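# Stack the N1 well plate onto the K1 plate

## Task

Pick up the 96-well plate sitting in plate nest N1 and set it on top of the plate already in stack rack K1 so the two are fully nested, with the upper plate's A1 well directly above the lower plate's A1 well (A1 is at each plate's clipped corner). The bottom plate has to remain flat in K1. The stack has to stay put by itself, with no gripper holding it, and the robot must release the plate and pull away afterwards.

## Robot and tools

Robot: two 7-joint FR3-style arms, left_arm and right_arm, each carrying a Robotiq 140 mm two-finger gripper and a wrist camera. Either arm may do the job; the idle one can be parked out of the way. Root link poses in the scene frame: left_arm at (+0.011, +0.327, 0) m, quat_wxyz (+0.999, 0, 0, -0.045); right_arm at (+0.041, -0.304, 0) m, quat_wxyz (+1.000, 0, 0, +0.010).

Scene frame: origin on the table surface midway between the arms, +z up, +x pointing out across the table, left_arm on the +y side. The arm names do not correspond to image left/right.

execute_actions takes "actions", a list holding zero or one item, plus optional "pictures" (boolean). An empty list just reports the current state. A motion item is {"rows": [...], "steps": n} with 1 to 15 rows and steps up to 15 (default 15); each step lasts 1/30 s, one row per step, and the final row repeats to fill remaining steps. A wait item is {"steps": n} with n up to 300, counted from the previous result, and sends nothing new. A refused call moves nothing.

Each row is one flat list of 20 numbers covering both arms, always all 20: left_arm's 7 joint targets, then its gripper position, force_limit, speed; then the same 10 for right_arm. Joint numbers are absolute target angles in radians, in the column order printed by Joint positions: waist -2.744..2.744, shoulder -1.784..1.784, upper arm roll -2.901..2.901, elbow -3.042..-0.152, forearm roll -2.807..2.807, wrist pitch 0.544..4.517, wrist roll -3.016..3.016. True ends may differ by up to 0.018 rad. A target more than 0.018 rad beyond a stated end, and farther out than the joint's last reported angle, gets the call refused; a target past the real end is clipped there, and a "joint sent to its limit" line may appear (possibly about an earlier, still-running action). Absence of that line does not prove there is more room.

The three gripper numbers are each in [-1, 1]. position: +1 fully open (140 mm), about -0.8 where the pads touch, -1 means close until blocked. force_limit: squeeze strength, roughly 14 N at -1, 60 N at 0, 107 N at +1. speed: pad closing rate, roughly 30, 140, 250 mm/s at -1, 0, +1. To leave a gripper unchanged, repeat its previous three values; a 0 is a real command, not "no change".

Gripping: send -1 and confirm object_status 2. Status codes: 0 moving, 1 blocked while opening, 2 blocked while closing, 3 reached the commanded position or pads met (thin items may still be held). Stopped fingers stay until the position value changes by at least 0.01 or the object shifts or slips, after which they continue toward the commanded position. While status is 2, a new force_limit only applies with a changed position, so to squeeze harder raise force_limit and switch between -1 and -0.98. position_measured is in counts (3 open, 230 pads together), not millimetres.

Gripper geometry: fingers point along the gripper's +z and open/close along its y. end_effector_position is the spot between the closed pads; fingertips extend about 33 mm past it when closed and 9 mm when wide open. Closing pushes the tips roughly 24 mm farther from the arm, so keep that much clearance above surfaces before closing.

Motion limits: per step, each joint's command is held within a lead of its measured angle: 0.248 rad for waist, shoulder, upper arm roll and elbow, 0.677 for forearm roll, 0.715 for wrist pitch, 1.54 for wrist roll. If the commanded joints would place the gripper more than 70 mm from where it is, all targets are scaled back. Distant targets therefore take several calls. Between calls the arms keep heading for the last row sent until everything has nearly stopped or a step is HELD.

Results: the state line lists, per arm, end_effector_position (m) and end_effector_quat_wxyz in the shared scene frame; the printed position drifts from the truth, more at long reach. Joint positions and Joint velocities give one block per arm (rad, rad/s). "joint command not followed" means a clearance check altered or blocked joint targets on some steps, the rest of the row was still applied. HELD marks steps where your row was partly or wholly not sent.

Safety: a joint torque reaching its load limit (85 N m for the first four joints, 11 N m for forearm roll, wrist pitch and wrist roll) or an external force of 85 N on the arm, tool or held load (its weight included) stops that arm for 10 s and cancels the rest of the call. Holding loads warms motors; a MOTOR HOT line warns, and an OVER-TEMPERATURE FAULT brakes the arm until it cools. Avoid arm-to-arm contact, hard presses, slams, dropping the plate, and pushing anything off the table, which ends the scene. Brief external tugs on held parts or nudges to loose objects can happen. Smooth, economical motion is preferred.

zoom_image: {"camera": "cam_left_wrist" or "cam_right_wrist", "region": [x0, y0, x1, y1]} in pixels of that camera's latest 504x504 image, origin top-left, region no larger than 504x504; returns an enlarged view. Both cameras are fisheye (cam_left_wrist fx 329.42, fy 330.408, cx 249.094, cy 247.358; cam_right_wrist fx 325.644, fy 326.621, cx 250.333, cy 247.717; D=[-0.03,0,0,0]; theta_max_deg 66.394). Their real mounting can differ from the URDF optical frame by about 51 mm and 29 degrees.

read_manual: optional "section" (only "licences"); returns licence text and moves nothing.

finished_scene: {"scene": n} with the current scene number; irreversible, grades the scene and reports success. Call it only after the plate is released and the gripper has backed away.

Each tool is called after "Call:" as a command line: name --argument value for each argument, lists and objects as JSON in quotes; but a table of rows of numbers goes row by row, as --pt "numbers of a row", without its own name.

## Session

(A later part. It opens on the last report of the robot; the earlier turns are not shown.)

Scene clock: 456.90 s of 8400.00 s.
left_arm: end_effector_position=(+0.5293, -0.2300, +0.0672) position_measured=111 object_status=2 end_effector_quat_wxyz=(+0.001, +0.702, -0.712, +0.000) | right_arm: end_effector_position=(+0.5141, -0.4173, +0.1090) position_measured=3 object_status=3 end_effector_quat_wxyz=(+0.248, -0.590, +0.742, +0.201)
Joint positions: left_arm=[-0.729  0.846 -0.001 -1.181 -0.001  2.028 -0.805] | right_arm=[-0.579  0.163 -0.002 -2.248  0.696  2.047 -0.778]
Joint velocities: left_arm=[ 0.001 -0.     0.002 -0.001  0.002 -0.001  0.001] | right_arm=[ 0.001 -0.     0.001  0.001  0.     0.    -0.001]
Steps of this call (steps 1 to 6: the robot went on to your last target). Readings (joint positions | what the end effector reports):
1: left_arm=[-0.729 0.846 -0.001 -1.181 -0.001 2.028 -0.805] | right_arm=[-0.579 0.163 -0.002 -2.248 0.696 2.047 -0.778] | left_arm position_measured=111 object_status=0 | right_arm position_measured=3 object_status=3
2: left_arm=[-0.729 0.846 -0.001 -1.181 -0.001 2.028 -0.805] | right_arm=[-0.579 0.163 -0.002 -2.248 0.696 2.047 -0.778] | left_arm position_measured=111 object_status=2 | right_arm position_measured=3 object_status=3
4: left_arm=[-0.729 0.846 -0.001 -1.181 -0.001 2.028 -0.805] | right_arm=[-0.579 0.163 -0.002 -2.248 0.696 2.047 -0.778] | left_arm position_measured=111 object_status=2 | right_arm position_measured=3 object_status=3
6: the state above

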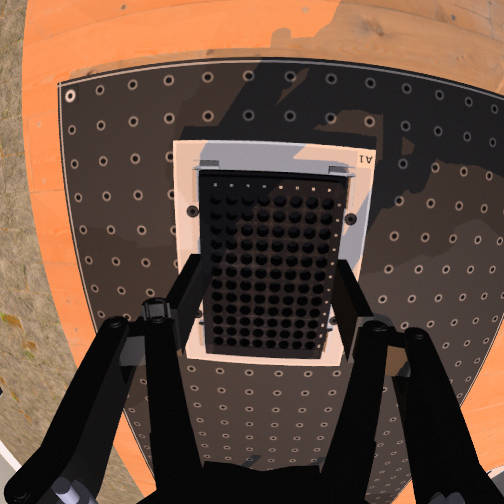

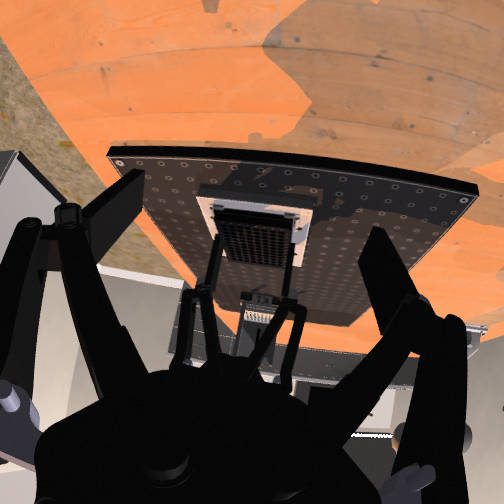

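Call:
execute_actions --actions '[{"rows": [[-0.7278,0.8442,0,-1.1796,-0.003,2.0223,-0.805,-1,0,-0.6, -0.58,0.163,0,-2.25,0.7,2.05,-0.783,1,0,0],[-0.7278,0.8435,0,-1.1790,-0.003,2.0195,-0.805,-1,0,-0.6, -0.58,0.163,0,-2.25,0.7,2.05,-0.783,1,0,0],[-0.7278,0.8422,0,-1.1780,-0.003,2.0148,-0.805,-1,0,-0.6, -0.58,0.163,0,-2.25,0.7,2.05,-0.783,1,0,0],[-0.7278,0.8406,0,-1.1768,-0.003,2.0113,-0.805,-1,0,-0.6, -0.58,0.163,0,-2.25,0.7,2.05,-0.783,1,0,0],[-0.7278,0.8388,0,-1.1754,-0.003,2.0077,-0.805,-1,0,-0.6, -0.58,0.163,0,-2.25,0.7,2.05,-0.783,1,0,0],[-0.7278,0.8368,0,-1.1738,-0.003,2.0044,-0.805,-1,0,-0.6, -0.58,0.163,0,-2.25,0.7,2.05,-0.783,1,0,0],[-0.7278,0.8347,0,-1.1722,-0.003,2.0015,-0.805,-1,0,-0.6, -0.58,0.163,0,-2.25,0.7,2.05,-0.783,1,0,0],[-0.7278,0.8329,0,-1.1708,-0.003,1.9993,-0.805,-1,0,-0.6, -0.58,0.163,0,-2.25,0.7,2.05,-0.783,1,0,0],[-0.7278,0.8313,0,-1.1696,-0.003,1.9980,-0.805,-1,0,-0.6, -0.58,0.163,0,-2.25,0.7,2.05,-0.783,1,0,0],[-0.7278,0.8300,0,-1.1686,-0.003,1.9975,-0.805,-1,0,-0.6, -0.58,0.163,0,-2.25,0.7,2.05,-0.783,1,0,0],[-0.7278,0.8293,0,-1.1680,-0.003,1.9975,-0.805,-1,0,-0.6, -0.58,0.163,0,-2.25,0.7,2.05,-0.783,1,0,0],[-0.7278,0.8290,0,-1.1678,-0.003,1.9975,-0.805,-1,0,-0.6, -0.58,0.163,0,-2.25,0.7,2.05,-0.783,1,0,0],[-0.7278,0.8269,0,-1.1700,-0.003,1.999,-0.795,-1,0,-0.6, -0.58,0.163,0,-2.25,0.7,2.05,-0.783,1,0,0],[-0.7278,0.8205,0,-1.1768,-0.003,2.001,-0.78,-1,0,-0.6, -0.58,0.163,0,-2.25,0.7,2.05,-0.783,1,0,0],[-0.7278,0.8099,0,-1.1881,-0.003,2.003,-0.76,-1,0,-0.6, -0.58,0.163,0,-2.25,0.7,2.05,-0.783,1,0,0]], "steps": 15}]' --pictures false

Call:
execute_actions --actions '[{"rows": [[-0.7278,0.7952,0,-1.2036,-0.002,2.005,-0.735,-1,0,-0.6, -0.58,0.163,0,-2.25,0.7,2.05,-0.783,1,0,0],[-0.7278,0.7766,0,-1.2232,-0.002,2.007,-0.71,-1,0,-0.6, -0.58,0.163,0,-2.25,0.7,2.05,-0.783,1,0,0],[-0.7278,0.7544,0,-1.2468,-0.001,2.009,-0.685,-1,0,-0.6, -0.58,0.163,0,-2.25,0.7,2.05,-0.783,1,0,0],[-0.7278,0.7287,0,-1.2741,-0.001,2.011,-0.66,-1,0,-0.6, -0.58,0.163,0,-2.25,0.7,2.05,-0.783,1,0,0],[-0.7263,0.6998,0,-1.3047,0,2.013,-0.635,-1,0,-0.6, -0.58,0.163,0,-2.25,0.7,2.05,-0.783,1,0,0],[-0.7217,0.6680,0,-1.3384,0,2.015,-0.61,-1,0,-0.6, -0.58,0.163,0,-2.25,0.7,2.05,-0.783,1,0,0],[-0.7142,0.6337,0,-1.3747,0,2.017,-0.585,-1,0,-0.6, -0.58,0.163,0,-2.25,0.7,2.05,-0.783,1,0,0],[-0.7038,0.5972,0,-1.4133,0,2.019,-0.56,-1,0,-0.6, -0.58,0.163,0,-2.25,0.7,2.05,-0.783,1,0,0],[-0.6906,0.5590,0,-1.4537,0,2.021,-0.535,-1,0,-0.6, -0.58,0.163,0,-2.25,0.7,2.05,-0.783,1,0,0],[-0.6747,0.5196,0,-1.4955,0,2.023,-0.51,-1,0,-0.6, -0.58,0.163,0,-2.25,0.7,2.05,-0.783,1,0,0],[-0.6565,0.4792,0,-1.5383,0,2.025,-0.485,-1,0,-0.6, -0.579,0.163,0,-2.25,0.701,2.05,-0.783,1,0,0],[-0.6359,0.4383,0,-1.5816,0,2.027,-0.46,-1,0,-0.6, -0.575,0.163,0,-2.25,0.704,2.05,-0.783,1,0,0],[-0.6133,0.3974,0,-1.6249,0,2.029,-0.435,-1,0,-0.6, -0.568,0.163,0,-2.25,0.710,2.05,-0.783,1,0,0],[-0.5889,0.3570,0,-1.6677,0,2.031,-0.41,-1,0,-0.6, -0.558,0.163,0,-2.25,0.717,2.05,-0.783,1,0,0],[-0.5630,0.3176,0,-1.7095,0,2.033,-0.385,-1,0,-0.6, -0.547,0.163,0,-2.25,0.727,2.05,-0.783,1,0,0]], "steps": 15}]' --pictures false

Call:
execute_actions --actions '[{"rows": [[-0.5358,0.2794,0,-1.7499,0,2.035,-0.36,-1,0,-0.6, -0.532,0.163,0,-2.25,0.738,2.05,-0.783,1,0,0],[-0.5078,0.2430,0,-1.7885,0,2.037,-0.335,-1,0,-0.6, -0.516,0.163,0,-2.25,0.751,2.05,-0.783,1,0,0],[-0.4791,0.2086,0,-1.8248,0,2.039,-0.31,-1,0,-0.6, -0.497,0.163,0,-2.25,0.766,2.05,-0.783,1,0,0],[-0.4500,0.1768,0,-1.8585,0,2.041,-0.285,-1,0,-0.6, -0.477,0.163,0,-2.25,0.782,2.05,-0.783,1,0,0],[-0.4209,0.1479,0,-1.8891,0,2.043,-0.26,-1,0,-0.6, -0.455,0.163,0,-2.25,0.8,2.05,-0.783,1,0,0],[-0.3922,0.1222,0,-1.9164,0,2.045,-0.235,-1,0,-0.6, -0.432,0.163,0,-2.25,0.819,2.05,-0.783,1,0,0],[-0.3642,0.1000,0,-1.9400,0,2.046,-0.21,-1,0,-0.6, -0.407,0.163,0,-2.25,0.838,2.05,-0.783,1,0,0],[-0.3370,0.0814,0,-1.9596,0,2.046,-0.185,-1,0,-0.6, -0.382,0.163,0,-2.25,0.858,2.05,-0.783,1,0,0],[-0.3111,0.0667,0,-1.9751,0,2.046,-0.16,-1,0,-0.6, -0.356,0.163,0,-2.25,0.879,2.05,-0.783,1,0,0],[-0.2867,0.0561,0,-1.9864,0,2.046,-0.15,-1,0,-0.6, -0.33,0.163,0,-2.25,0.9,2.05,-0.783,1,0,0],[-0.2641,0.0497,0,-1.9932,0,2.046,-0.15,-1,0,-0.6, -0.304,0.163,0,-2.25,0.921,2.05,-0.783,1,0,0],[-0.2435,0.0476,0,-1.9954,0,2.046,-0.15,-1,0,-0.6, -0.278,0.163,0,-2.25,0.942,2.05,-0.783,1,0,0],[-0.2253,0.0476,0,-1.9954,0,2.046,-0.15,-1,0,-0.6, -0.253,0.163,0,-2.25,0.962,2.05,-0.783,1,0,0],[-0.2094,0.0476,0,-1.9954,0,2.046,-0.15,-1,0,-0.6, -0.228,0.163,0,-2.25,0.981,2.05,-0.783,1,0,0],[-0.1962,0.0476,0,-1.9954,0,2.046,-0.15,-1,0,-0.6, -0.205,0.163,0,-2.25,1.0,2.05,-0.783,1,0,0]], "steps": 15}]' --pictures false

Call:
execute_actions --actions '[{"rows": [[-0.1858,0.0476,0,-1.9954,0,2.046,-0.155,-1,0,-0.6, -0.183,0.163,0,-2.25,1.018,2.05,-0.783,1,0,0],[-0.1783,0.0476,0,-1.9954,0,2.046,-0.16,-1,0,-0.6, -0.163,0.163,0,-2.25,1.034,2.05,-0.783,1,0,0],[-0.1737,0.0476,0,-1.9954,0,2.046,-0.165,-1,0,-0.6, -0.144,0.163,0,-2.25,1.049,2.05,-0.783,1,0,0],[-0.1722,0.0476,0,-1.9954,0,2.046,-0.17,-1,0,-0.6, -0.128,0.163,0,-2.25,1.062,2.05,-0.783,1,0,0],[-0.1722,0.0476,0,-1.9954,0,2.046,-0.175,-1,0,-0.6, -0.114,0.163,0,-2.25,1.073,2.05,-0.783,1,0,0],[-0.1722,0.0476,0,-1.9954,0,2.046,-0.18,-1,0,-0.6, -0.102,0.163,0,-2.25,1.083,2.05,-0.783,1,0,0],[-0.1722,0.0476,0,-1.9954,0,2.046,-0.185,-1,0,-0.6, -0.092,0.163,0,-2.25,1.090,2.05,-0.783,1,0,0],[-0.1722,0.0476,0,-1.9954,0,2.046,-0.19,-1,0,-0.6, -0.085,0.163,0,-2.25,1.096,2.05,-0.783,1,0,0],[-0.1722,0.0476,0,-1.9954,0,2.046,-0.196,-1,0,-0.6, -0.081,0.163,0,-2.25,1.099,2.05,-0.783,1,0,0],[-0.1722,0.0476,0,-1.9954,0,2.046,-0.196,-1,0,-0.6, -0.08,0.163,0,-2.25,1.1,2.05,-0.783,1,0,0]], "steps": 15}]' --pictures false

Call:
execute_actions --actions '[{"steps": 15}]'

Scene clock: 577.40 s of 8400.00 s.
left_arm: end_effector_position=(+0.5296, -0.2304, +0.0836) position_measured=111 object_status=2 end_effector_quat_wxyz=(+0.001, +0.700, -0.714, +0.002) | right_arm: end_effector_position=(+0.5141, -0.4173, +0.1090) position_measured=3 object_status=3 end_effector_quat_wxyz=(+0.248, -0.590, +0.742, +0.201)
Joint positions: left_arm=[-0.729  0.825 -0.001 -1.176 -0.001  2.006 -0.8  ] | right_arm=[-0.579  0.163 -0.002 -2.248  0.696  2.047 -0.778]
Joint velocities: left_arm=[ 0.001 -0.142  0.001 -0.142 -0.    -0.006  0.113] | right_arm=[-0.    -0.001 -0.     0.    -0.    -0.    -0.   ]
Steps of this call (steps 1 to 15: the robot went on to your last target; steps 16 to 90: nothing new was sent; then 117.00 s passed at rest; steps 91 to 105: all 15 steps of this action). Readings (joint positions | what the end effector reports):
91: left_arm=[-0.729 0.846 -0.001 -1.181 -0.001 2.027 -0.805] | right_arm=[-0.579 0.163 -0.002 -2.248 0.696 2.047 -0.778] | left_arm position_measured=111 object_status=2 | right_arm position_measured=3 object_status=3
92: left_arm=[-0.729 0.846 -0.001 -1.181 -0.001 2.027 -0.805] | right_arm=[-0.579 0.163 -0.002 -2.248 0.696 2.047 -0.778] | left_arm position_measured=111 object_status=2 | right_arm position_measured=3 object_status=3
94: left_arm=[-0.729 0.845 -0.001 -1.181 -0.001 2.024 -0.805] | right_arm=[-0.579 0.163 -0.002 -2.248 0.696 2.047 -0.778] | left_arm position_measured=111 object_status=2 | right_arm position_measured=3 object_status=3
98: left_arm=[-0.729 0.841 -0.001 -1.177 -0.001 2.014 -0.805] | right_arm=[-0.579 0.163 -0.002 -2.248 0.696 2.047 -0.778] | left_arm position_measured=111 object_status=2 | right_arm position_measured=3 object_status=3
105: the state above

Scene clock: 577.90 s of 8400.00 s.
left_arm: end_effector_position=(+0.5150, -0.1174, +0.1791) position_measured=111 object_status=2 end_effector_quat_wxyz=(+0.002, +0.654, -0.756, +0.001) | right_arm: end_effector_position=(+0.5173, -0.4119, +0.1100) position_measured=3 object_status=3 end_effector_quat_wxyz=(+0.251, -0.591, +0.740, +0.201)
Joint positions: left_arm=[-0.624  0.409 -0.007 -1.611 -0.001  2.022 -0.577] | right_arm=[-0.568  0.163 -0.003 -2.248  0.706  2.048 -0.778]
Joint velocities: left_arm=[ 0.675 -1.175  0.044 -1.146  0.001  0.011  0.586] | right_arm=[ 0.193  0.     0.001  0.001  0.141  0.005 -0.   ]
Steps of this call (steps 1 to 15: all 15 steps of this action). Readings (joint positions | what the end effector reports):
1: left_arm=[-0.729 0.818 -0.001 -1.184 -0.001 2.006 -0.794] | right_arm=[-0.579 0.163 -0.002 -2.248 0.696 2.047 -0.778] | left_arm position_measured=111 object_status=2 | right_arm position_measured=3 object_status=3
2: left_arm=[-0.729 0.809 -0.001 -1.196 -0.001 2.006 -0.787] | right_arm=[-0.579 0.163 -0.002 -2.248 0.696 2.047 -0.778] | left_arm position_measured=111 object_status=2 | right_arm position_measured=3 object_status=3
4: left_arm=[-0.729 0.779 -0.001 -1.231 -0.001 2.007 -0.766] | right_arm=[-0.579 0.163 -0.002 -2.248 0.696 2.047 -0.778] | left_arm position_measured=111 object_status=2 | right_arm position_measured=3 object_status=3
8: left_arm=[-0.724 0.678 -0.003 -1.342 -0.001 2.011 -0.709] | right_arm=[-0.579 0.163 -0.002 -2.248 0.696 2.047 -0.778] | left_arm position_measured=111 object_status=2 | right_arm position_measured=3 object_status=3
15: the state above

Scene clock: 578.40 s of 8400.00 s.
left_arm: end_effector_position=(+0.5510, +0.1497, +0.2277) position_measured=111 object_status=2 end_effector_quat_wxyz=(-0.001, +0.691, -0.723, +0.002) | right_arm: end_effector_position=(+0.5655, -0.2334, +0.1363) position_measured=3 object_status=3 end_effector_quat_wxyz=(+0.297, -0.628, +0.674, +0.251)
Joint positions: left_arm=[-0.231  0.051  0.005 -1.985 -0.001  2.041 -0.271] | right_arm=[-0.261  0.163 -0.001 -2.248  0.931  2.049 -0.778]
Joint velocities: left_arm=[ 0.509 -0.053  0.011 -0.094 -0.001  0.009  0.38 ] | right_arm=[ 0.725 -0.001  0.041  0.001  0.551 -0.    -0.001]
Steps of this call (steps 1 to 15: all 15 steps of this action). Readings (joint positions | what the end effector reports):
1: left_arm=[-0.600 0.370 -0.006 -1.650 -0.001 2.024 -0.557] | right_arm=[-0.560 0.163 -0.003 -2.248 0.712 2.048 -0.778] | left_arm position_measured=111 object_status=2 | right_arm position_measured=3 object_status=3
2: left_arm=[-0.575 0.332 -0.005 -1.688 -0.001 2.026 -0.536] | right_arm=[-0.549 0.163 -0.004 -2.248 0.720 2.048 -0.778] | left_arm position_measured=111 object_status=2 | right_arm position_measured=3 object_status=3
4: left_arm=[-0.520 0.260 -0.003 -1.763 -0.001 2.030 -0.494] | right_arm=[-0.520 0.163 -0.005 -2.248 0.740 2.048 -0.778] | left_arm position_measured=111 object_status=2 | right_arm position_measured=3 object_status=3
8: left_arm=[-0.400 0.135 0.001 -1.895 -0.001 2.037 -0.402] | right_arm=[-0.438 0.163 -0.004 -2.248 0.798 2.049 -0.778] | left_arm position_measured=111 object_status=2 | right_arm position_measured=3 object_status=3
15: the state above

Scene clock: 578.90 s of 8400.00 s.
left_arm: end_effector_position=(+0.5571, +0.1801, +0.2248) position_measured=111 object_status=2 end_effector_quat_wxyz=(+0.000, +0.689, -0.725, -0.000) | right_arm: end_effector_position=(+0.5692, -0.1195, +0.1582) position_measured=3 object_status=3 end_effector_quat_wxyz=(-0.327, +0.635, -0.636, -0.291)
Joint positions: left_arm=[-0.173  0.049  0.002 -1.994 -0.001  2.042 -0.21 ] | right_arm=[-0.082  0.163  0.003 -2.248  1.09   2.049 -0.778]
Joint velocities: left_arm=[-0.001  0.    -0.002 -0.    -0.001  0.001  0.026] | right_arm=[ 0.003 -0.    -0.008  0.001  0.049  0.     0.001]
Steps of this call (steps 1 to 15: all 15 steps of this action). Readings (joint positions | what the end effector reports):
1: left_arm=[-0.215 0.050 0.006 -1.988 -0.001 2.041 -0.260] | right_arm=[-0.237 0.163 -0.000 -2.248 0.950 2.049 -0.778] | left_arm position_measured=111 object_status=2 | right_arm position_measured=3 object_status=3
2: left_arm=[-0.202 0.049 0.006 -1.990 -0.001 2.041 -0.250] | right_arm=[-0.214 0.163 0.000 -2.248 0.968 2.049 -0.778] | left_arm position_measured=111 object_status=2 | right_arm position_measured=3 object_status=3
4: left_arm=[-0.183 0.049 0.006 -1.992 -0.001 2.042 -0.235] | right_arm=[-0.171 0.163 0.002 -2.248 1.003 2.049 -0.778] | left_arm position_measured=111 object_status=2 | right_arm position_measured=3 object_status=3
8: left_arm=[-0.173 0.049 0.005 -1.994 -0.001 2.042 -0.218] | right_arm=[-0.109 0.163 0.003 -2.248 1.056 2.049 -0.778] | left_arm position_measured=111 object_status=2 | right_arm position_measured=3 object_status=3
15: the state above

Scene clock: 579.40 s of 8400.00 s.
left_arm: end_effector_position=(+0.5571, +0.1801, +0.2248) position_measured=111 object_status=2 end_effector_quat_wxyz=(+0.000, +0.686, -0.727, +0.000) | right_arm: end_effector_position=(+0.5704, -0.1197, +0.1589) position_measured=3 object_status=3 end_effector_quat_wxyz=(-0.329, +0.633, -0.638, -0.291)
Joint positions: left_arm=[-0.173  0.049  0.001 -1.994 -0.001  2.043 -0.204] | right_arm=[-0.082  0.163  0.002 -2.248  1.096  2.049 -0.778]
Joint velocities: left_arm=[ 0.001  0.     0.    -0.001  0.    -0.     0.005] | right_arm=[-0.    -0.001  0.001 -0.001  0.002  0.     0.   ]
Steps of this call (steps 1 to 15: the robot went on to your last target). Readings (joint positions | what the end effector reports):
1: left_arm=[-0.173 0.049 0.002 -1.994 -0.001 2.043 -0.209] | right_arm=[-0.082 0.163 0.003 -2.248 1.091 2.049 -0.778] | left_arm position_measured=111 object_status=2 | right_arm position_measured=3 object_status=3
2: left_arm=[-0.173 0.049 0.002 -1.994 -0.001 2.043 -0.208] | right_arm=[-0.082 0.163 0.003 -2.248 1.092 2.049 -0.778] | left_arm position_measured=111 object_status=2 | right_arm position_measured=3 object_status=3
4: left_arm=[-0.173 0.049 0.002 -1.994 -0.001 2.043 -0.207] | right_arm=[-0.082 0.163 0.002 -2.248 1.094 2.049 -0.778] | left_arm position_measured=111 object_status=2 | right_arm position_measured=3 object_status=3
8: left_arm=[-0.173 0.049 0.001 -1.994 -0.001 2.043 -0.205] | right_arm=[-0.082 0.163 0.002 -2.248 1.095 2.049 -0.778] | left_arm position_measured=111 object_status=2 | right_arm position_measured=3 object_status=3
15: the state above
All arms were judged still, so your last target was given up. Only a new action makes them travel on or press farther. Fingers that are still opening or closing keep moving.

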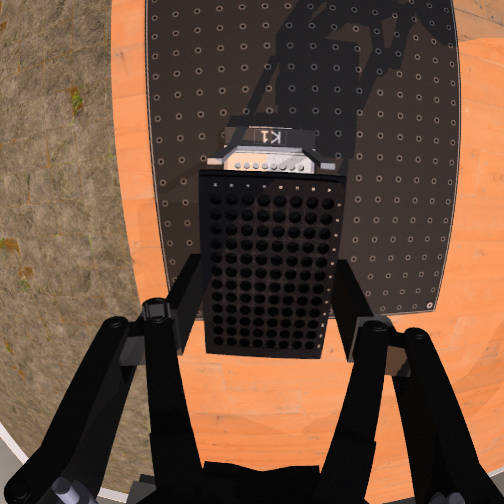

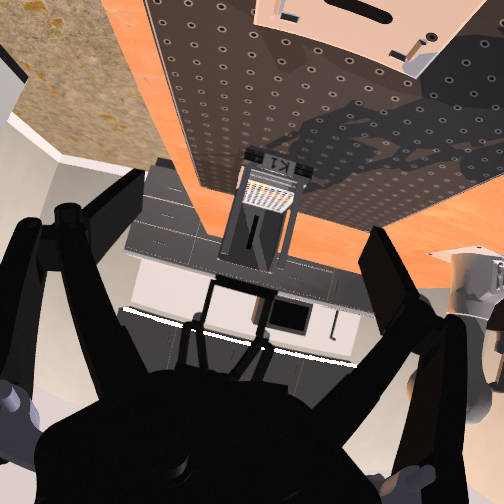

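Call:
zoom_image --camera "cam_right_wrist" --region '[180, 140, 340, 320]'

Call:
zoom_image --camera "cam_left_wrist" --region '[185, 110, 365, 220]'

Region (180, 140, 340, 320) of cam_right_wrist's 504x504 image, scaled by 2.800, with more detail than that image has.

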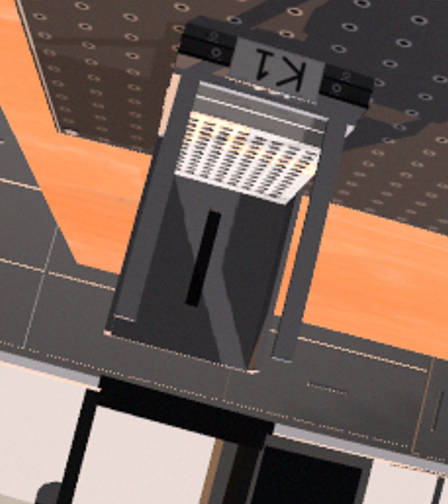

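Region (185, 110, 365, 220) of cam_left_wrist's 504x504 image, scaled by 2.800, with more detail than that image has.

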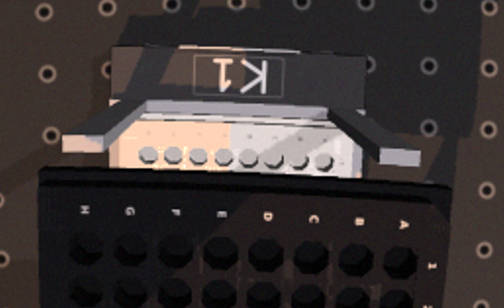

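Call:
execute_actions --actions '[{"rows": [[-0.1720,0.0504,0,-1.9960,0,2.052,-0.194,-1,0,-0.6, -0.08,0.163,0,-2.25,1.1,2.05,-0.783,1,0,0],[-0.1718,0.0515,0,-1.9976,0,2.060,-0.194,-1,0,-0.6, -0.08,0.163,0,-2.25,1.1,2.05,-0.783,1,0,0],[-0.1716,0.0532,0,-2.0002,0,2.068,-0.194,-1,0,-0.6, -0.08,0.163,0,-2.25,1.1,2.05,-0.783,1,0,0],[-0.1714,0.0556,0,-2.0037,0,2.076,-0.194,-1,0,-0.6, -0.08,0.163,0,-2.25,1.1,2.05,-0.783,1,0,0],[-0.1712,0.0582,0,-2.0076,0,2.084,-0.194,-1,0,-0.6, -0.08,0.163,0,-2.25,1.1,2.05,-0.783,1,0,0],[-0.1710,0.0611,0,-2.0120,0,2.092,-0.194,-1,0,-0.6, -0.08,0.163,0,-2.25,1.1,2.05,-0.783,1,0,0],[-0.1710,0.0640,0,-2.0163,0,2.099,-0.194,-1,0,-0.6, -0.08,0.163,0,-2.25,1.1,2.05,-0.783,1,0,0],[-0.1710,0.0667,0,-2.0202,0,2.104,-0.194,-1,0,-0.6, -0.08,0.163,0,-2.25,1.1,2.05,-0.783,1,0,0],[-0.1710,0.0690,0,-2.0237,0,2.107,-0.194,-1,0,-0.6, -0.08,0.163,0,-2.25,1.1,2.05,-0.783,1,0,0],[-0.1710,0.0707,0,-2.0263,0,2.107,-0.194,-1,0,-0.6, -0.08,0.163,0,-2.25,1.1,2.05,-0.783,1,0,0],[-0.1710,0.0718,0,-2.0279,0,2.105,-0.194,-1,0,-0.6, -0.08,0.163,0,-2.25,1.1,2.05,-0.783,1,0,0],[-0.1710,0.0722,0,-2.0285,0,2.101,-0.194,-1,0,-0.6, -0.08,0.163,0,-2.25,1.1,2.05,-0.783,1,0,0]], "steps": 15}]' --pictures false

Call:
execute_actions --actions '[{"steps": 14}]'

Call:
zoom_image --camera "cam_left_wrist" --region '[185, 120, 365, 220]'

Call:
zoom_image --camera "cam_left_wrist" --region '[185, 290, 345, 380]'

Call:
zoom_image --camera "cam_right_wrist" --region '[200, 225, 300, 300]'

Scene clock: 640.47 s of 8400.00 s.
left_arm: end_effector_position=(+0.5553, +0.1784, +0.2004) position_measured=111 object_status=2 end_effector_quat_wxyz=(+0.003, +0.685, -0.729, -0.002) | right_arm: end_effector_position=(+0.5704, -0.1198, +0.1590) position_measured=3 object_status=3 end_effector_quat_wxyz=(-0.329, +0.633, -0.638, -0.291)
Joint positions: left_arm=[-0.173  0.073 -0.001 -2.027 -0.003  2.092 -0.2  ] | right_arm=[-0.082  0.163  0.002 -2.248  1.096  2.049 -0.778]
Joint velocities: left_arm=[-0.     0.015 -0.001 -0.021  0.001  0.026  0.001] | right_arm=[-0.002  0.     0.     0.    -0.     0.001 -0.001]
Steps of this call (steps 1 to 120: nothing new was sent; then 56.57 s passed at rest; steps 121 to 135: all 15 steps of this action). Readings (joint positions | what the end effector reports):
121: left_arm=[-0.173 0.049 -0.001 -1.997 -0.003 2.044 -0.202] | right_arm=[-0.082 0.163 0.002 -2.248 1.096 2.049 -0.778] | left_arm position_measured=111 object_status=2 | right_arm position_measured=3 object_status=3
122: left_arm=[-0.173 0.049 -0.001 -1.997 -0.003 2.046 -0.202] | right_arm=[-0.082 0.163 0.002 -2.248 1.096 2.049 -0.778] | left_arm position_measured=111 object_status=2 | right_arm position_measured=3 object_status=3
124: left_arm=[-0.173 0.050 -0.001 -1.998 -0.003 2.053 -0.201] | right_arm=[-0.082 0.163 0.002 -2.248 1.096 2.049 -0.778] | left_arm position_measured=111 object_status=2 | right_arm position_measured=3 object_status=3
128: left_arm=[-0.173 0.057 -0.001 -2.009 -0.003 2.075 -0.201] | right_arm=[-0.082 0.163 0.002 -2.248 1.096 2.049 -0.778] | left_arm position_measured=111 object_status=2 | right_arm position_measured=3 object_status=3
135: the state above

Scene clock: 640.93 s of 8400.00 s.
left_arm: end_effector_position=(+0.5566, +0.1781, +0.2005) position_measured=111 object_status=2 end_effector_quat_wxyz=(+0.002, +0.685, -0.729, -0.001) | right_arm: end_effector_position=(+0.5704, -0.1198, +0.1590) position_measured=3 object_status=3 end_effector_quat_wxyz=(-0.329, +0.633, -0.638, -0.291)
Joint positions: left_arm=[-0.173  0.073 -0.001 -2.027 -0.003  2.097 -0.2  ] | right_arm=[-0.082  0.163  0.002 -2.248  1.096  2.049 -0.778]
Joint velocities: left_arm=[ 0.     0.     0.     0.001 -0.001  0.003  0.001] | right_arm=[ 0.002 -0.001  0.001 -0.001  0.    -0.     0.003]
Steps of this call (steps 1 to 14: the robot went on to your last target). Readings (joint positions | what the end effector reports):
1: left_arm=[-0.173 0.073 -0.001 -2.027 -0.003 2.093 -0.200] | right_arm=[-0.082 0.163 0.002 -2.248 1.096 2.049 -0.778] | left_arm position_measured=111 object_status=2 | right_arm position_measured=3 object_status=3
2: left_arm=[-0.173 0.073 -0.001 -2.027 -0.003 2.094 -0.200] | right_arm=[-0.082 0.163 0.002 -2.248 1.096 2.049 -0.778] | left_arm position_measured=111 object_status=2 | right_arm position_measured=3 object_status=3
4: left_arm=[-0.173 0.073 -0.001 -2.027 -0.003 2.095 -0.200] | right_arm=[-0.082 0.163 0.002 -2.248 1.096 2.049 -0.778] | left_arm position_measured=111 object_status=2 | right_arm position_measured=3 object_status=3
8: left_arm=[-0.173 0.073 -0.001 -2.027 -0.003 2.097 -0.200] | right_arm=[-0.082 0.163 0.002 -2.248 1.096 2.049 -0.778] | left_arm position_measured=111 object_status=2 | right_arm position_measured=3 object_status=3
14: the state above

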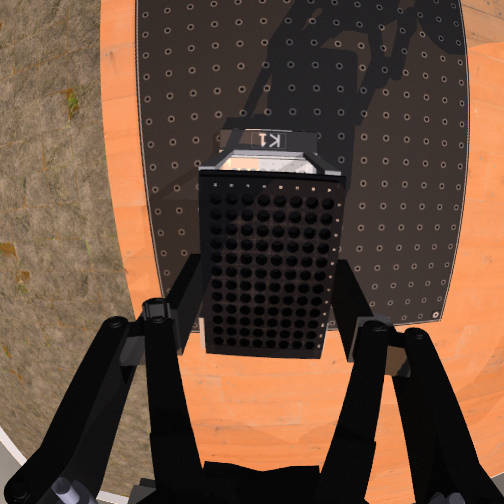

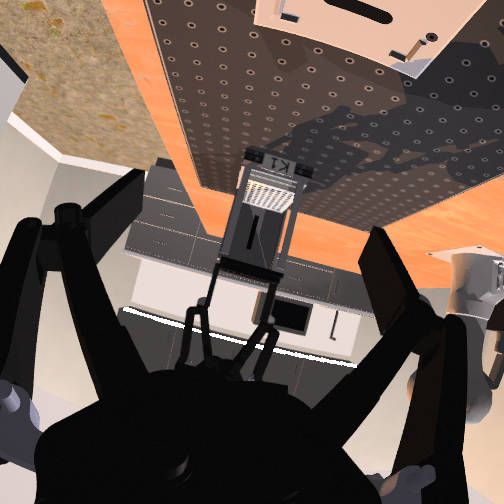

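Region (185, 120, 365, 220) of cam_left_wrist's 504x504 image, scaled by 2.800, with more detail than that image has.

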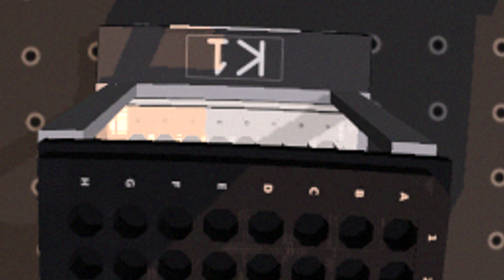

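Region (185, 290, 345, 380) of cam_left_wrist's 504x504 image, scaled by 3.150, with more detail than that image has; it fills the top 284 rows of this view, and the rest is white.

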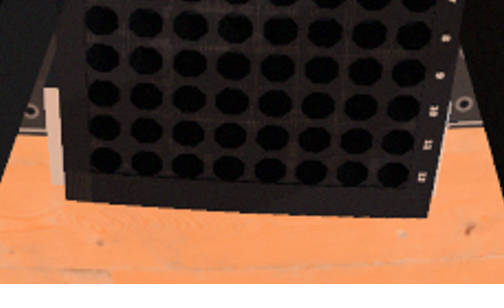

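Region (200, 225, 300, 300) of cam_right_wrist's 504x504 image, scaled by 5.040, with more detail than that image has; it fills the top 378 rows of this view, and the rest is white.

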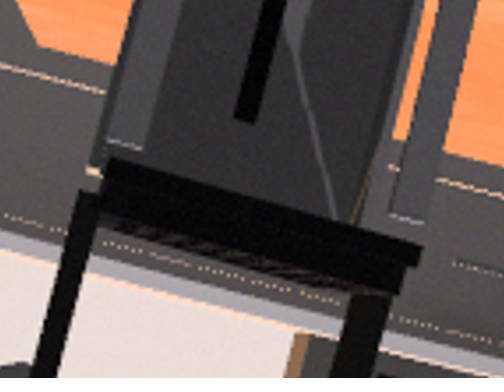

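Call:
execute_actions --actions '[{"rows": [[-0.1706,0.0705,0,-2.0285,0.002,2.106,-0.211,-1,0,-0.6, -0.08,0.163,0,-2.25,1.1,2.05,-0.783,1,0,0],[-0.1702,0.0690,0,-2.0290,0.004,2.111,-0.215,-1,0,-0.6, -0.08,0.163,0,-2.25,1.1,2.05,-0.783,1,0,0],[-0.1698,0.0672,0,-2.0305,0.006,2.116,-0.215,-1,0,-0.6, -0.08,0.163,0,-2.25,1.1,2.05,-0.783,1,0,0],[-0.1695,0.0652,0,-2.0330,0.008,2.121,-0.215,-1,0,-0.6, -0.08,0.163,0,-2.25,1.1,2.05,-0.783,1,0,0],[-0.1692,0.0632,0,-2.0360,0.008,2.126,-0.215,-1,0,-0.6, -0.08,0.163,0,-2.25,1.1,2.05,-0.783,1,0,0],[-0.1692,0.0612,0,-2.0395,0.008,2.130,-0.211,-1,0,-0.6, -0.08,0.163,0,-2.25,1.1,2.05,-0.783,1,0,0],[-0.1692,0.0594,0,-2.0430,0.008,2.134,-0.211,-1,0,-0.6, -0.08,0.163,0,-2.25,1.1,2.05,-0.783,1,0,0],[-0.1692,0.0580,0,-2.0465,0.008,2.136,-0.211,-1,0,-0.6, -0.08,0.163,0,-2.25,1.1,2.05,-0.783,1,0,0],[-0.1692,0.0570,0,-2.0497,0.008,2.136,-0.211,-1,0,-0.6, -0.08,0.163,0,-2.25,1.1,2.05,-0.783,1,0,0],[-0.1692,0.0564,0,-2.0523,0.008,2.135,-0.211,-1,0,-0.6, -0.08,0.163,0,-2.25,1.1,2.05,-0.783,1,0,0],[-0.1692,0.0561,0,-2.0543,0.008,2.133,-0.211,-1,0,-0.6, -0.08,0.163,0,-2.25,1.1,2.05,-0.783,1,0,0],[-0.1692,0.0561,0,-2.0555,0.008,2.1315,-0.211,-1,0,-0.6, -0.08,0.163,0,-2.25,1.1,2.05,-0.783,1,0,0]], "steps": 15}]' --pictures false

Call:
execute_actions --actions '[{"steps": 12}]'

Call:
zoom_image --camera "cam_left_wrist" --region '[185, 120, 365, 220]'

Call:
zoom_image --camera "cam_left_wrist" --region '[185, 290, 345, 380]'

Call:
zoom_image --camera "cam_right_wrist" --region '[200, 225, 300, 300]'

Scene clock: 720.23 s of 8400.00 s.
left_arm: end_effector_position=(+0.5573, +0.1808, +0.2000) position_measured=111 object_status=2 end_effector_quat_wxyz=(-0.006, +0.685, -0.728, +0.006) | right_arm: end_effector_position=(+0.5704, -0.1198, +0.1590) position_measured=3 object_status=3 end_effector_quat_wxyz=(-0.329, +0.633, -0.638, -0.291)
Joint positions: left_arm=[-0.171  0.058 -0.001 -2.053  0.004  2.126 -0.204] | right_arm=[-0.082  0.163  0.002 -2.248  1.096  2.049 -0.778]
Joint velocities: left_arm=[-0.001  0.001 -0.002 -0.024  0.002  0.009 -0.003] | right_arm=[-0.001  0.     0.001  0.001 -0.     0.001 -0.001]
Steps of this call (steps 1 to 15: the robot went on to your last target; steps 16 to 90: nothing new was sent; then 75.80 s passed at rest; steps 91 to 105: all 15 steps of this action). Readings (joint positions | what the end effector reports):
91: left_arm=[-0.173 0.073 -0.001 -2.027 -0.003 2.098 -0.200] | right_arm=[-0.082 0.163 0.002 -2.248 1.096 2.049 -0.778] | left_arm position_measured=111 object_status=2 | right_arm position_measured=3 object_status=3
92: left_arm=[-0.173 0.073 -0.001 -2.028 -0.002 2.100 -0.201] | right_arm=[-0.082 0.163 0.002 -2.248 1.096 2.049 -0.778] | left_arm position_measured=111 object_status=2 | right_arm position_measured=3 object_status=3
94: left_arm=[-0.172 0.071 -0.001 -2.029 0.000 2.104 -0.203] | right_arm=[-0.082 0.163 0.002 -2.248 1.096 2.049 -0.778] | left_arm position_measured=111 object_status=2 | right_arm position_measured=3 object_status=3
98: left_arm=[-0.171 0.063 -0.001 -2.038 0.003 2.118 -0.204] | right_arm=[-0.082 0.163 0.002 -2.248 1.096 2.049 -0.778] | left_arm position_measured=111 object_status=2 | right_arm position_measured=3 object_status=3
105: the state above

Scene clock: 720.63 s of 8400.00 s.
left_arm: end_effector_position=(+0.5574, +0.1808, +0.1996) position_measured=111 object_status=2 end_effector_quat_wxyz=(-0.006, +0.686, -0.728, +0.006) | right_arm: end_effector_position=(+0.5704, -0.1198, +0.1590) position_measured=3 object_status=3 end_effector_quat_wxyz=(-0.329, +0.633, -0.638, -0.291)
Joint positions: left_arm=[-0.171  0.058 -0.001 -2.054  0.005  2.128 -0.205] | right_arm=[-0.082  0.163  0.002 -2.248  1.096  2.049 -0.778]
Joint velocities: left_arm=[-0.    -0.002 -0.001 -0.001 -0.001  0.002 -0.002] | right_arm=[ 0.001  0.001  0.    -0.001 -0.    -0.001  0.001]
Steps of this call (steps 1 to 12: the robot went on to your last target). Readings (joint positions | what the end effector reports):
1: left_arm=[-0.171 0.058 -0.001 -2.053 0.004 2.126 -0.204] | right_arm=[-0.082 0.163 0.002 -2.248 1.096 2.049 -0.778] | left_arm position_measured=111 object_status=2 | right_arm position_measured=3 object_status=3
2: left_arm=[-0.171 0.058 -0.001 -2.053 0.004 2.127 -0.205] | right_arm=[-0.082 0.163 0.002 -2.248 1.096 2.049 -0.778] | left_arm position_measured=111 object_status=2 | right_arm position_measured=3 object_status=3
4: left_arm=[-0.171 0.058 -0.001 -2.054 0.005 2.127 -0.205] | right_arm=[-0.082 0.163 0.002 -2.248 1.096 2.049 -0.778] | left_arm position_measured=111 object_status=2 | right_arm position_measured=3 object_status=3
8: left_arm=[-0.171 0.058 -0.001 -2.054 0.005 2.128 -0.205] | right_arm=[-0.082 0.163 0.002 -2.248 1.096 2.049 -0.778] | left_arm position_measured=111 object_status=2 | right_arm position_measured=3 object_status=3
12: the state above

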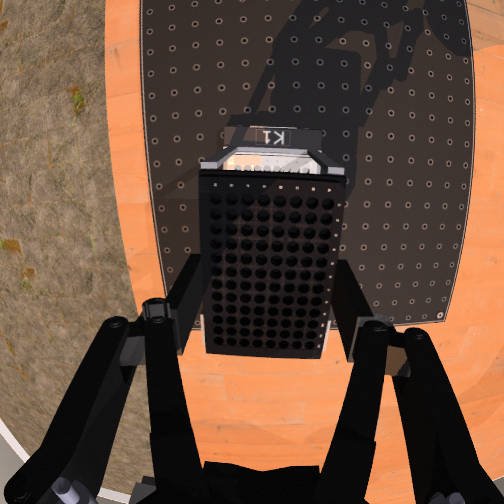

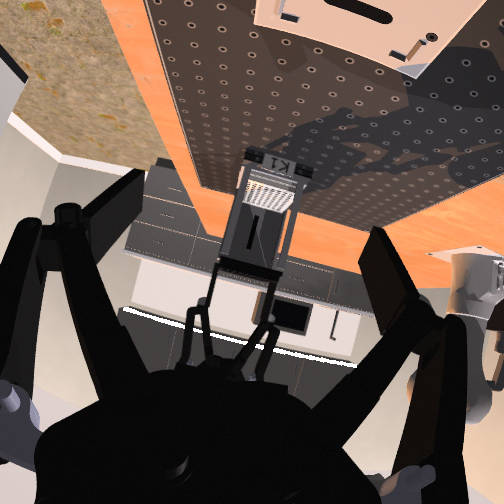

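Region (185, 120, 365, 220) of cam_left_wrist's 504x504 image, scaled by 2.800, with more detail than that image has.

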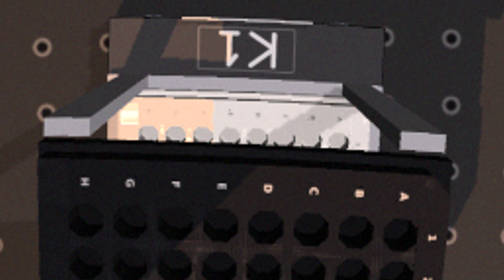

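Region (185, 290, 345, 380) of cam_left_wrist's 504x504 image, scaled by 3.150, with more detail than that image has; it fills the top 284 rows of this view, and the rest is white.

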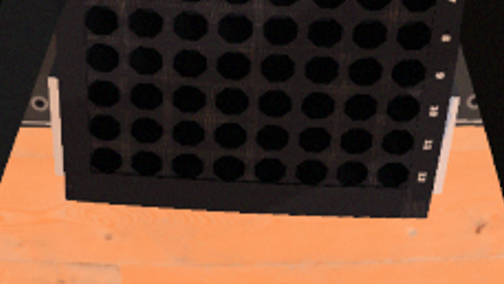

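Region (200, 225, 300, 300) of cam_right_wrist's 504x504 image, scaled by 5.040, with more detail than that image has; it fills the top 378 rows of this view, and the rest is white.

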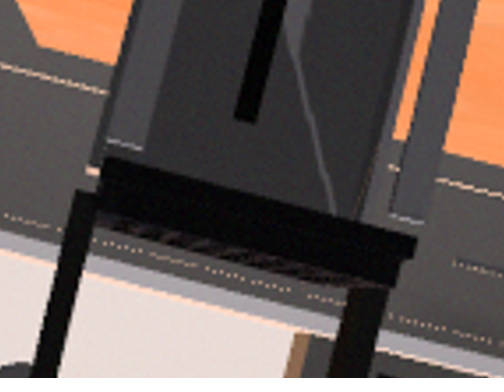

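Call:
zoom_image --camera "cam_left_wrist" --region '[192, 150, 242, 190]'

Call:
zoom_image --camera "cam_left_wrist" --region '[305, 155, 355, 195]'

Region (192, 150, 242, 190) of cam_left_wrist's 504x504 image, scaled by 10.080, with more detail than that image has; it fills the top 403 rows of this view, and the rest is white.

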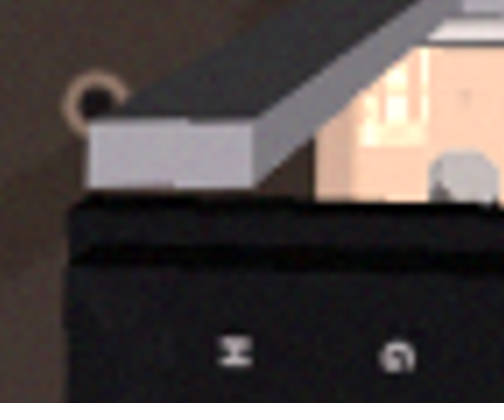

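Region (305, 155, 355, 195) of cam_left_wrist's 504x504 image, scaled by 10.080, with more detail than that image has; it fills the top 403 rows of this view, and the rest is white.

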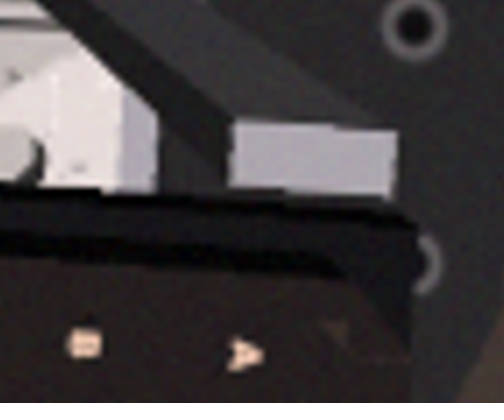

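Call:
execute_actions --actions '[{"rows": [[-0.1687,0.0575,0,-2.0555,0.008,2.1315,-0.205,-1,0,-0.6, -0.08,0.163,0,-2.25,1.1,2.05,-0.783,1,0,0],[-0.1681,0.0588,0,-2.0555,0.008,2.1315,-0.205,-1,0,-0.6, -0.08,0.163,0,-2.25,1.1,2.05,-0.783,1,0,0]], "steps": 7}]' --pictures false

Call:
execute_actions --actions '[{"rows": [[-0.1681,0.0592,0,-2.0558,0.008,2.1344,-0.205,-1,0,-0.6, -0.08,0.163,0,-2.25,1.1,2.05,-0.783,1,0,0],[-0.1681,0.0597,0,-2.0565,0.008,2.1369,-0.205,-1,0,-0.6, -0.08,0.163,0,-2.25,1.1,2.05,-0.783,1,0,0],[-0.1681,0.0604,0,-2.0575,0.008,2.1395,-0.205,-1,0,-0.6, -0.08,0.163,0,-2.25,1.1,2.05,-0.783,1,0,0],[-0.1681,0.0614,0,-2.0588,0.008,2.1420,-0.205,-1,0,-0.6, -0.08,0.163,0,-2.25,1.1,2.05,-0.783,1,0,0],[-0.1681,0.0624,0,-2.0601,0.008,2.1446,-0.205,-1,0,-0.6, -0.08,0.163,0,-2.25,1.1,2.05,-0.783,1,0,0],[-0.1681,0.0633,0,-2.0614,0.008,2.1469,-0.205,-1,0,-0.6, -0.08,0.163,0,-2.25,1.1,2.05,-0.783,1,0,0],[-0.1681,0.0643,0,-2.0627,0.008,2.1492,-0.205,-1,0,-0.6, -0.08,0.163,0,-2.25,1.1,2.05,-0.783,1,0,0],[-0.1681,0.0652,0,-2.0640,0.008,2.1515,-0.205,-1,0,-0.6, -0.08,0.163,0,-2.25,1.1,2.05,-0.783,1,0,0],[-0.1681,0.0662,0,-2.0653,0.008,2.1537,-0.205,-1,0,-0.6, -0.08,0.163,0,-2.25,1.1,2.05,-0.783,1,0,0],[-0.1681,0.0672,0,-2.0667,0.008,2.1560,-0.205,-1,0,-0.6, -0.08,0.163,0,-2.25,1.1,2.05,-0.783,1,0,0],[-0.1681,0.0681,0,-2.0680,0.008,2.1580,-0.205,-1,0,-0.6, -0.08,0.163,0,-2.25,1.1,2.05,-0.783,1,0,0],[-0.1681,0.0691,0,-2.0693,0.008,2.1594,-0.205,-1,0,-0.6, -0.08,0.163,0,-2.25,1.1,2.05,-0.783,1,0,0],[-0.1681,0.0699,0,-2.0704,0.008,2.1606,-0.205,-1,0,-0.6, -0.08,0.163,0,-2.25,1.1,2.05,-0.783,1,0,0],[-0.1681,0.0705,0,-2.0712,0.008,2.1609,-0.205,-1,0,-0.6, -0.08,0.163,0,-2.25,1.1,2.05,-0.783,1,0,0],[-0.1681,0.0710,0,-2.0719,0.008,2.1600,-0.205,-1,0,-0.6, -0.08,0.163,0,-2.25,1.1,2.05,-0.783,1,0,0]], "steps": 15}]' --pictures false

Call:
execute_actions --actions '[{"steps": 10}]'

Call:
zoom_image --camera "cam_left_wrist" --region '[185, 120, 365, 220]'

Call:
zoom_image --camera "cam_left_wrist" --region '[185, 290, 345, 380]'

Call:
zoom_image --camera "cam_right_wrist" --region '[200, 225, 300, 300]'

Scene clock: 793.97 s of 8400.00 s.
left_arm: end_effector_position=(+0.5576, +0.1814, +0.1996) position_measured=111 object_status=2 end_effector_quat_wxyz=(-0.006, +0.686, -0.728, +0.006) | right_arm: end_effector_position=(+0.5704, -0.1198, +0.1590) position_measured=3 object_status=3 end_effector_quat_wxyz=(-0.329, +0.633, -0.638, -0.291)
Joint positions: left_arm=[-0.17   0.058 -0.001 -2.054  0.005  2.128 -0.205] | right_arm=[-0.082  0.163  0.002 -2.248  1.096  2.049 -0.778]
Joint velocities: left_arm=[ 0.001  0.001  0.001 -0.    -0.001  0.    -0.001] | right_arm=[-0.001 -0.     0.    -0.     0.     0.    -0.001]
Steps of this call (steps 1 to 15: the robot went on to your last target; steps 16 to 90: nothing new was sent; then 70.10 s passed at rest; steps 91 to 97: all 7 steps of this action). Readings (joint positions | what the end effector reports):
91: left_arm=[-0.171 0.058 -0.001 -2.054 0.005 2.128 -0.205] | right_arm=[-0.082 0.163 0.002 -2.248 1.096 2.049 -0.778] | left_arm position_measured=111 object_status=2 | right_arm position_measured=3 object_status=3
92: left_arm=[-0.171 0.058 -0.001 -2.054 0.005 2.128 -0.205] | right_arm=[-0.082 0.163 0.002 -2.248 1.096 2.049 -0.778] | left_arm position_measured=111 object_status=2 | right_arm position_measured=3 object_status=3
94: left_arm=[-0.170 0.058 -0.001 -2.054 0.005 2.128 -0.205] | right_arm=[-0.082 0.163 0.002 -2.248 1.096 2.049 -0.778] | left_arm position_measured=111 object_status=2 | right_arm position_measured=3 object_status=3
97: the state above

Scene clock: 794.47 s of 8400.00 s.
left_arm: end_effector_position=(+0.5595, +0.1810, +0.1944) position_measured=111 object_status=2 end_effector_quat_wxyz=(-0.008, +0.686, -0.728, +0.009) | right_arm: end_effector_position=(+0.5704, -0.1198, +0.1590) position_measured=3 object_status=3 end_effector_quat_wxyz=(-0.329, +0.633, -0.638, -0.291)
Joint positions: left_arm=[-0.17   0.062 -0.001 -2.064  0.005  2.151 -0.205] | right_arm=[-0.082  0.163  0.002 -2.248  1.096  2.049 -0.778]
Joint velocities: left_arm=[ 0.001  0.001 -0.001 -0.017  0.001  0.028 -0.001] | right_arm=[ 0.001 -0.     0.002 -0.001  0.001 -0.    -0.001]
Steps of this call (steps 1 to 15: all 15 steps of this action). Readings (joint positions | what the end effector reports):
1: left_arm=[-0.170 0.058 -0.001 -2.054 0.005 2.129 -0.205] | right_arm=[-0.082 0.163 0.002 -2.248 1.096 2.049 -0.778] | left_arm position_measured=111 object_status=2 | right_arm position_measured=3 object_status=3
2: left_arm=[-0.170 0.058 -0.001 -2.054 0.005 2.129 -0.205] | right_arm=[-0.082 0.163 0.002 -2.248 1.096 2.049 -0.778] | left_arm position_measured=111 object_status=2 | right_arm position_measured=3 object_status=3
4: left_arm=[-0.170 0.058 -0.001 -2.055 0.005 2.132 -0.205] | right_arm=[-0.082 0.163 0.002 -2.248 1.096 2.049 -0.778] | left_arm position_measured=111 object_status=2 | right_arm position_measured=3 object_status=3
8: left_arm=[-0.170 0.061 -0.001 -2.059 0.005 2.139 -0.205] | right_arm=[-0.082 0.163 0.002 -2.248 1.096 2.049 -0.778] | left_arm position_measured=111 object_status=2 | right_arm position_measured=3 object_status=3
15: the state above

Scene clock: 794.80 s of 8400.00 s.
left_arm: end_effector_position=(+0.5603, +0.1809, +0.1943) position_measured=111 object_status=2 end_effector_quat_wxyz=(-0.009, +0.686, -0.728, +0.010) | right_arm: end_effector_position=(+0.5704, -0.1198, +0.1590) position_measured=3 object_status=3 end_effector_quat_wxyz=(-0.329, +0.633, -0.638, -0.291)
Joint positions: left_arm=[-0.17   0.062 -0.001 -2.065  0.005  2.155 -0.205] | right_arm=[-0.082  0.163  0.002 -2.248  1.096  2.049 -0.778]
Joint velocities: left_arm=[-0.001 -0.     0.001  0.001 -0.001  0.003  0.001] | right_arm=[-0.001  0.    -0.     0.    -0.001 -0.     0.001]
Steps of this call (steps 1 to 10: the robot went on to your last target). Readings (joint positions | what the end effector reports):
1: left_arm=[-0.170 0.062 -0.001 -2.065 0.005 2.152 -0.205] | right_arm=[-0.082 0.163 0.002 -2.248 1.096 2.049 -0.778] | left_arm position_measured=111 object_status=2 | right_arm position_measured=3 object_status=3
2: left_arm=[-0.170 0.062 -0.001 -2.065 0.005 2.152 -0.205] | right_arm=[-0.082 0.163 0.002 -2.248 1.096 2.049 -0.778] | left_arm position_measured=111 object_status=2 | right_arm position_measured=3 object_status=3
4: left_arm=[-0.170 0.062 -0.001 -2.065 0.005 2.153 -0.205] | right_arm=[-0.082 0.163 0.002 -2.248 1.096 2.049 -0.778] | left_arm position_measured=111 object_status=2 | right_arm position_measured=3 object_status=3
8: left_arm=[-0.170 0.062 -0.001 -2.065 0.005 2.154 -0.205] | right_arm=[-0.082 0.163 0.002 -2.248 1.096 2.049 -0.778] | left_arm position_measured=111 object_status=2 | right_arm position_measured=3 object_status=3
10: the state above

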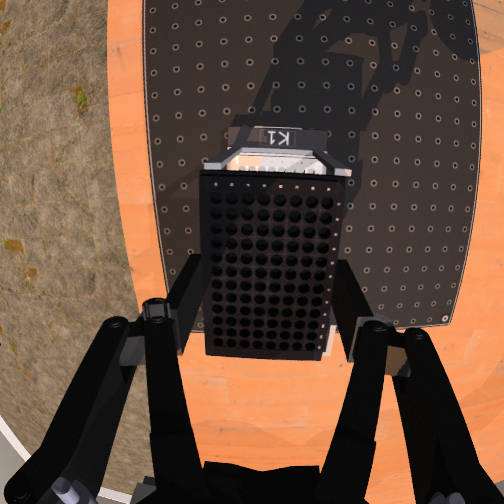

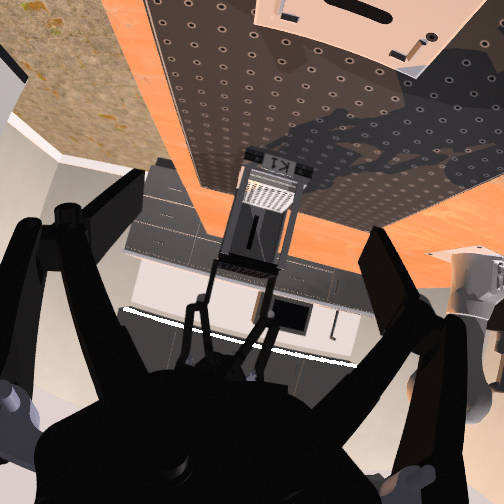

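Region (185, 120, 365, 220) of cam_left_wrist's 504x504 image, scaled by 2.800, with more detail than that image has.

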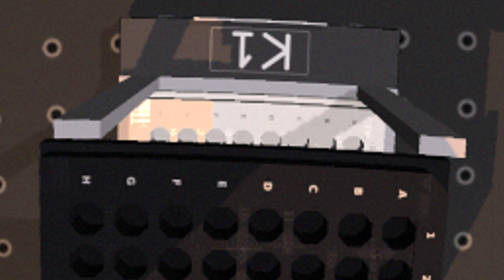

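Region (185, 290, 345, 380) of cam_left_wrist's 504x504 image, scaled by 3.150, with more detail than that image has; it fills the top 284 rows of this view, and the rest is white.

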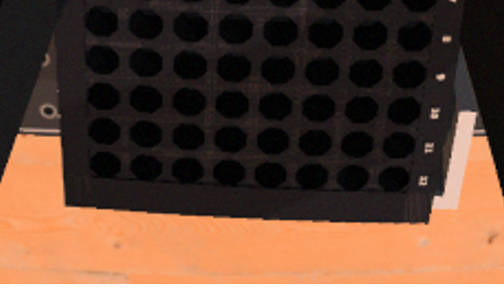

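Region (200, 225, 300, 300) of cam_right_wrist's 504x504 image, scaled by 5.040, with more detail than that image has; it fills the top 378 rows of this view, and the rest is white.

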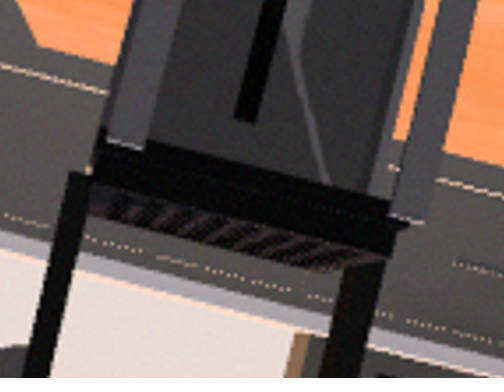

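Call:
execute_actions --actions '[]'

Scene clock: 820.93 s of 8400.00 s.
left_arm: end_effector_position=(+0.5604, +0.1809, +0.1942) position_measured=111 object_status=2 end_effector_quat_wxyz=(-0.009, +0.686, -0.728, +0.011) | right_arm: end_effector_position=(+0.5704, -0.1198, +0.1590) position_measured=3 object_status=3 end_effector_quat_wxyz=(-0.329, +0.633, -0.638, -0.291)
Joint positions: left_arm=[-0.17   0.062 -0.001 -2.066  0.006  2.156 -0.205] | right_arm=[-0.082  0.163  0.002 -2.248  1.096  2.049 -0.778]
Joint velocities: left_arm=[ 0.    -0.002  0.001  0.    -0.    -0.001  0.001] | right_arm=[ 0.     0.    -0.001  0.001 -0.     0.    -0.   ]
Steps of this call (steps 1 to 15: the robot went on to your last target; steps 16 to 90: nothing new was sent; then 23.13 s passed at rest). Readings (joint positions | what the end effector reports):
1: left_arm=[-0.170 0.062 -0.001 -2.065 0.005 2.155 -0.205] | right_arm=[-0.082 0.163 0.002 -2.248 1.096 2.049 -0.778] | left_arm position_measured=111 object_status=2 | right_arm position_measured=3 object_status=3
2: left_arm=[-0.170 0.062 -0.001 -2.065 0.006 2.155 -0.205] | right_arm=[-0.082 0.163 0.002 -2.248 1.096 2.049 -0.778] | left_arm position_measured=111 object_status=2 | right_arm position_measured=3 object_status=3
4: left_arm=[-0.170 0.062 -0.001 -2.065 0.006 2.155 -0.205] | right_arm=[-0.082 0.163 0.002 -2.248 1.096 2.049 -0.778] | left_arm position_measured=111 object_status=2 | right_arm position_measured=3 object_status=3
8: left_arm=[-0.170 0.062 -0.001 -2.065 0.006 2.155 -0.205] | right_arm=[-0.082 0.163 0.002 -2.248 1.096 2.049 -0.778] | left_arm position_measured=111 object_status=2 | right_arm position_measured=3 object_status=3
90: the state above
All arms were judged still, so your last target was given up. Only a new action makes them travel on or press farther. Fingers that are still opening or closing keep moving.

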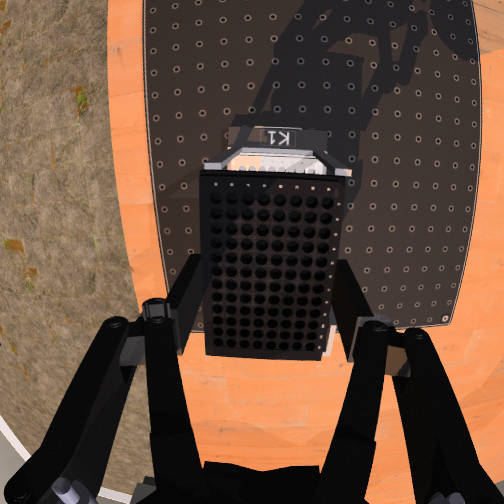

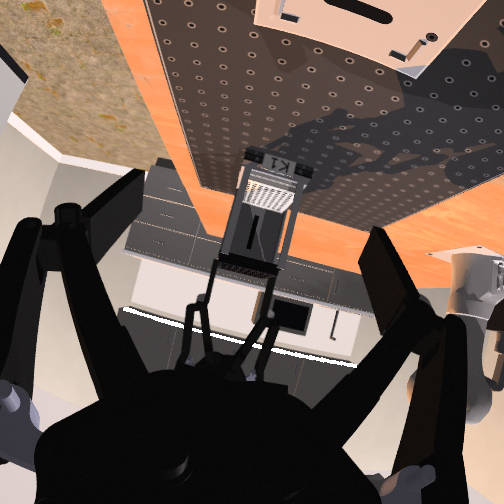

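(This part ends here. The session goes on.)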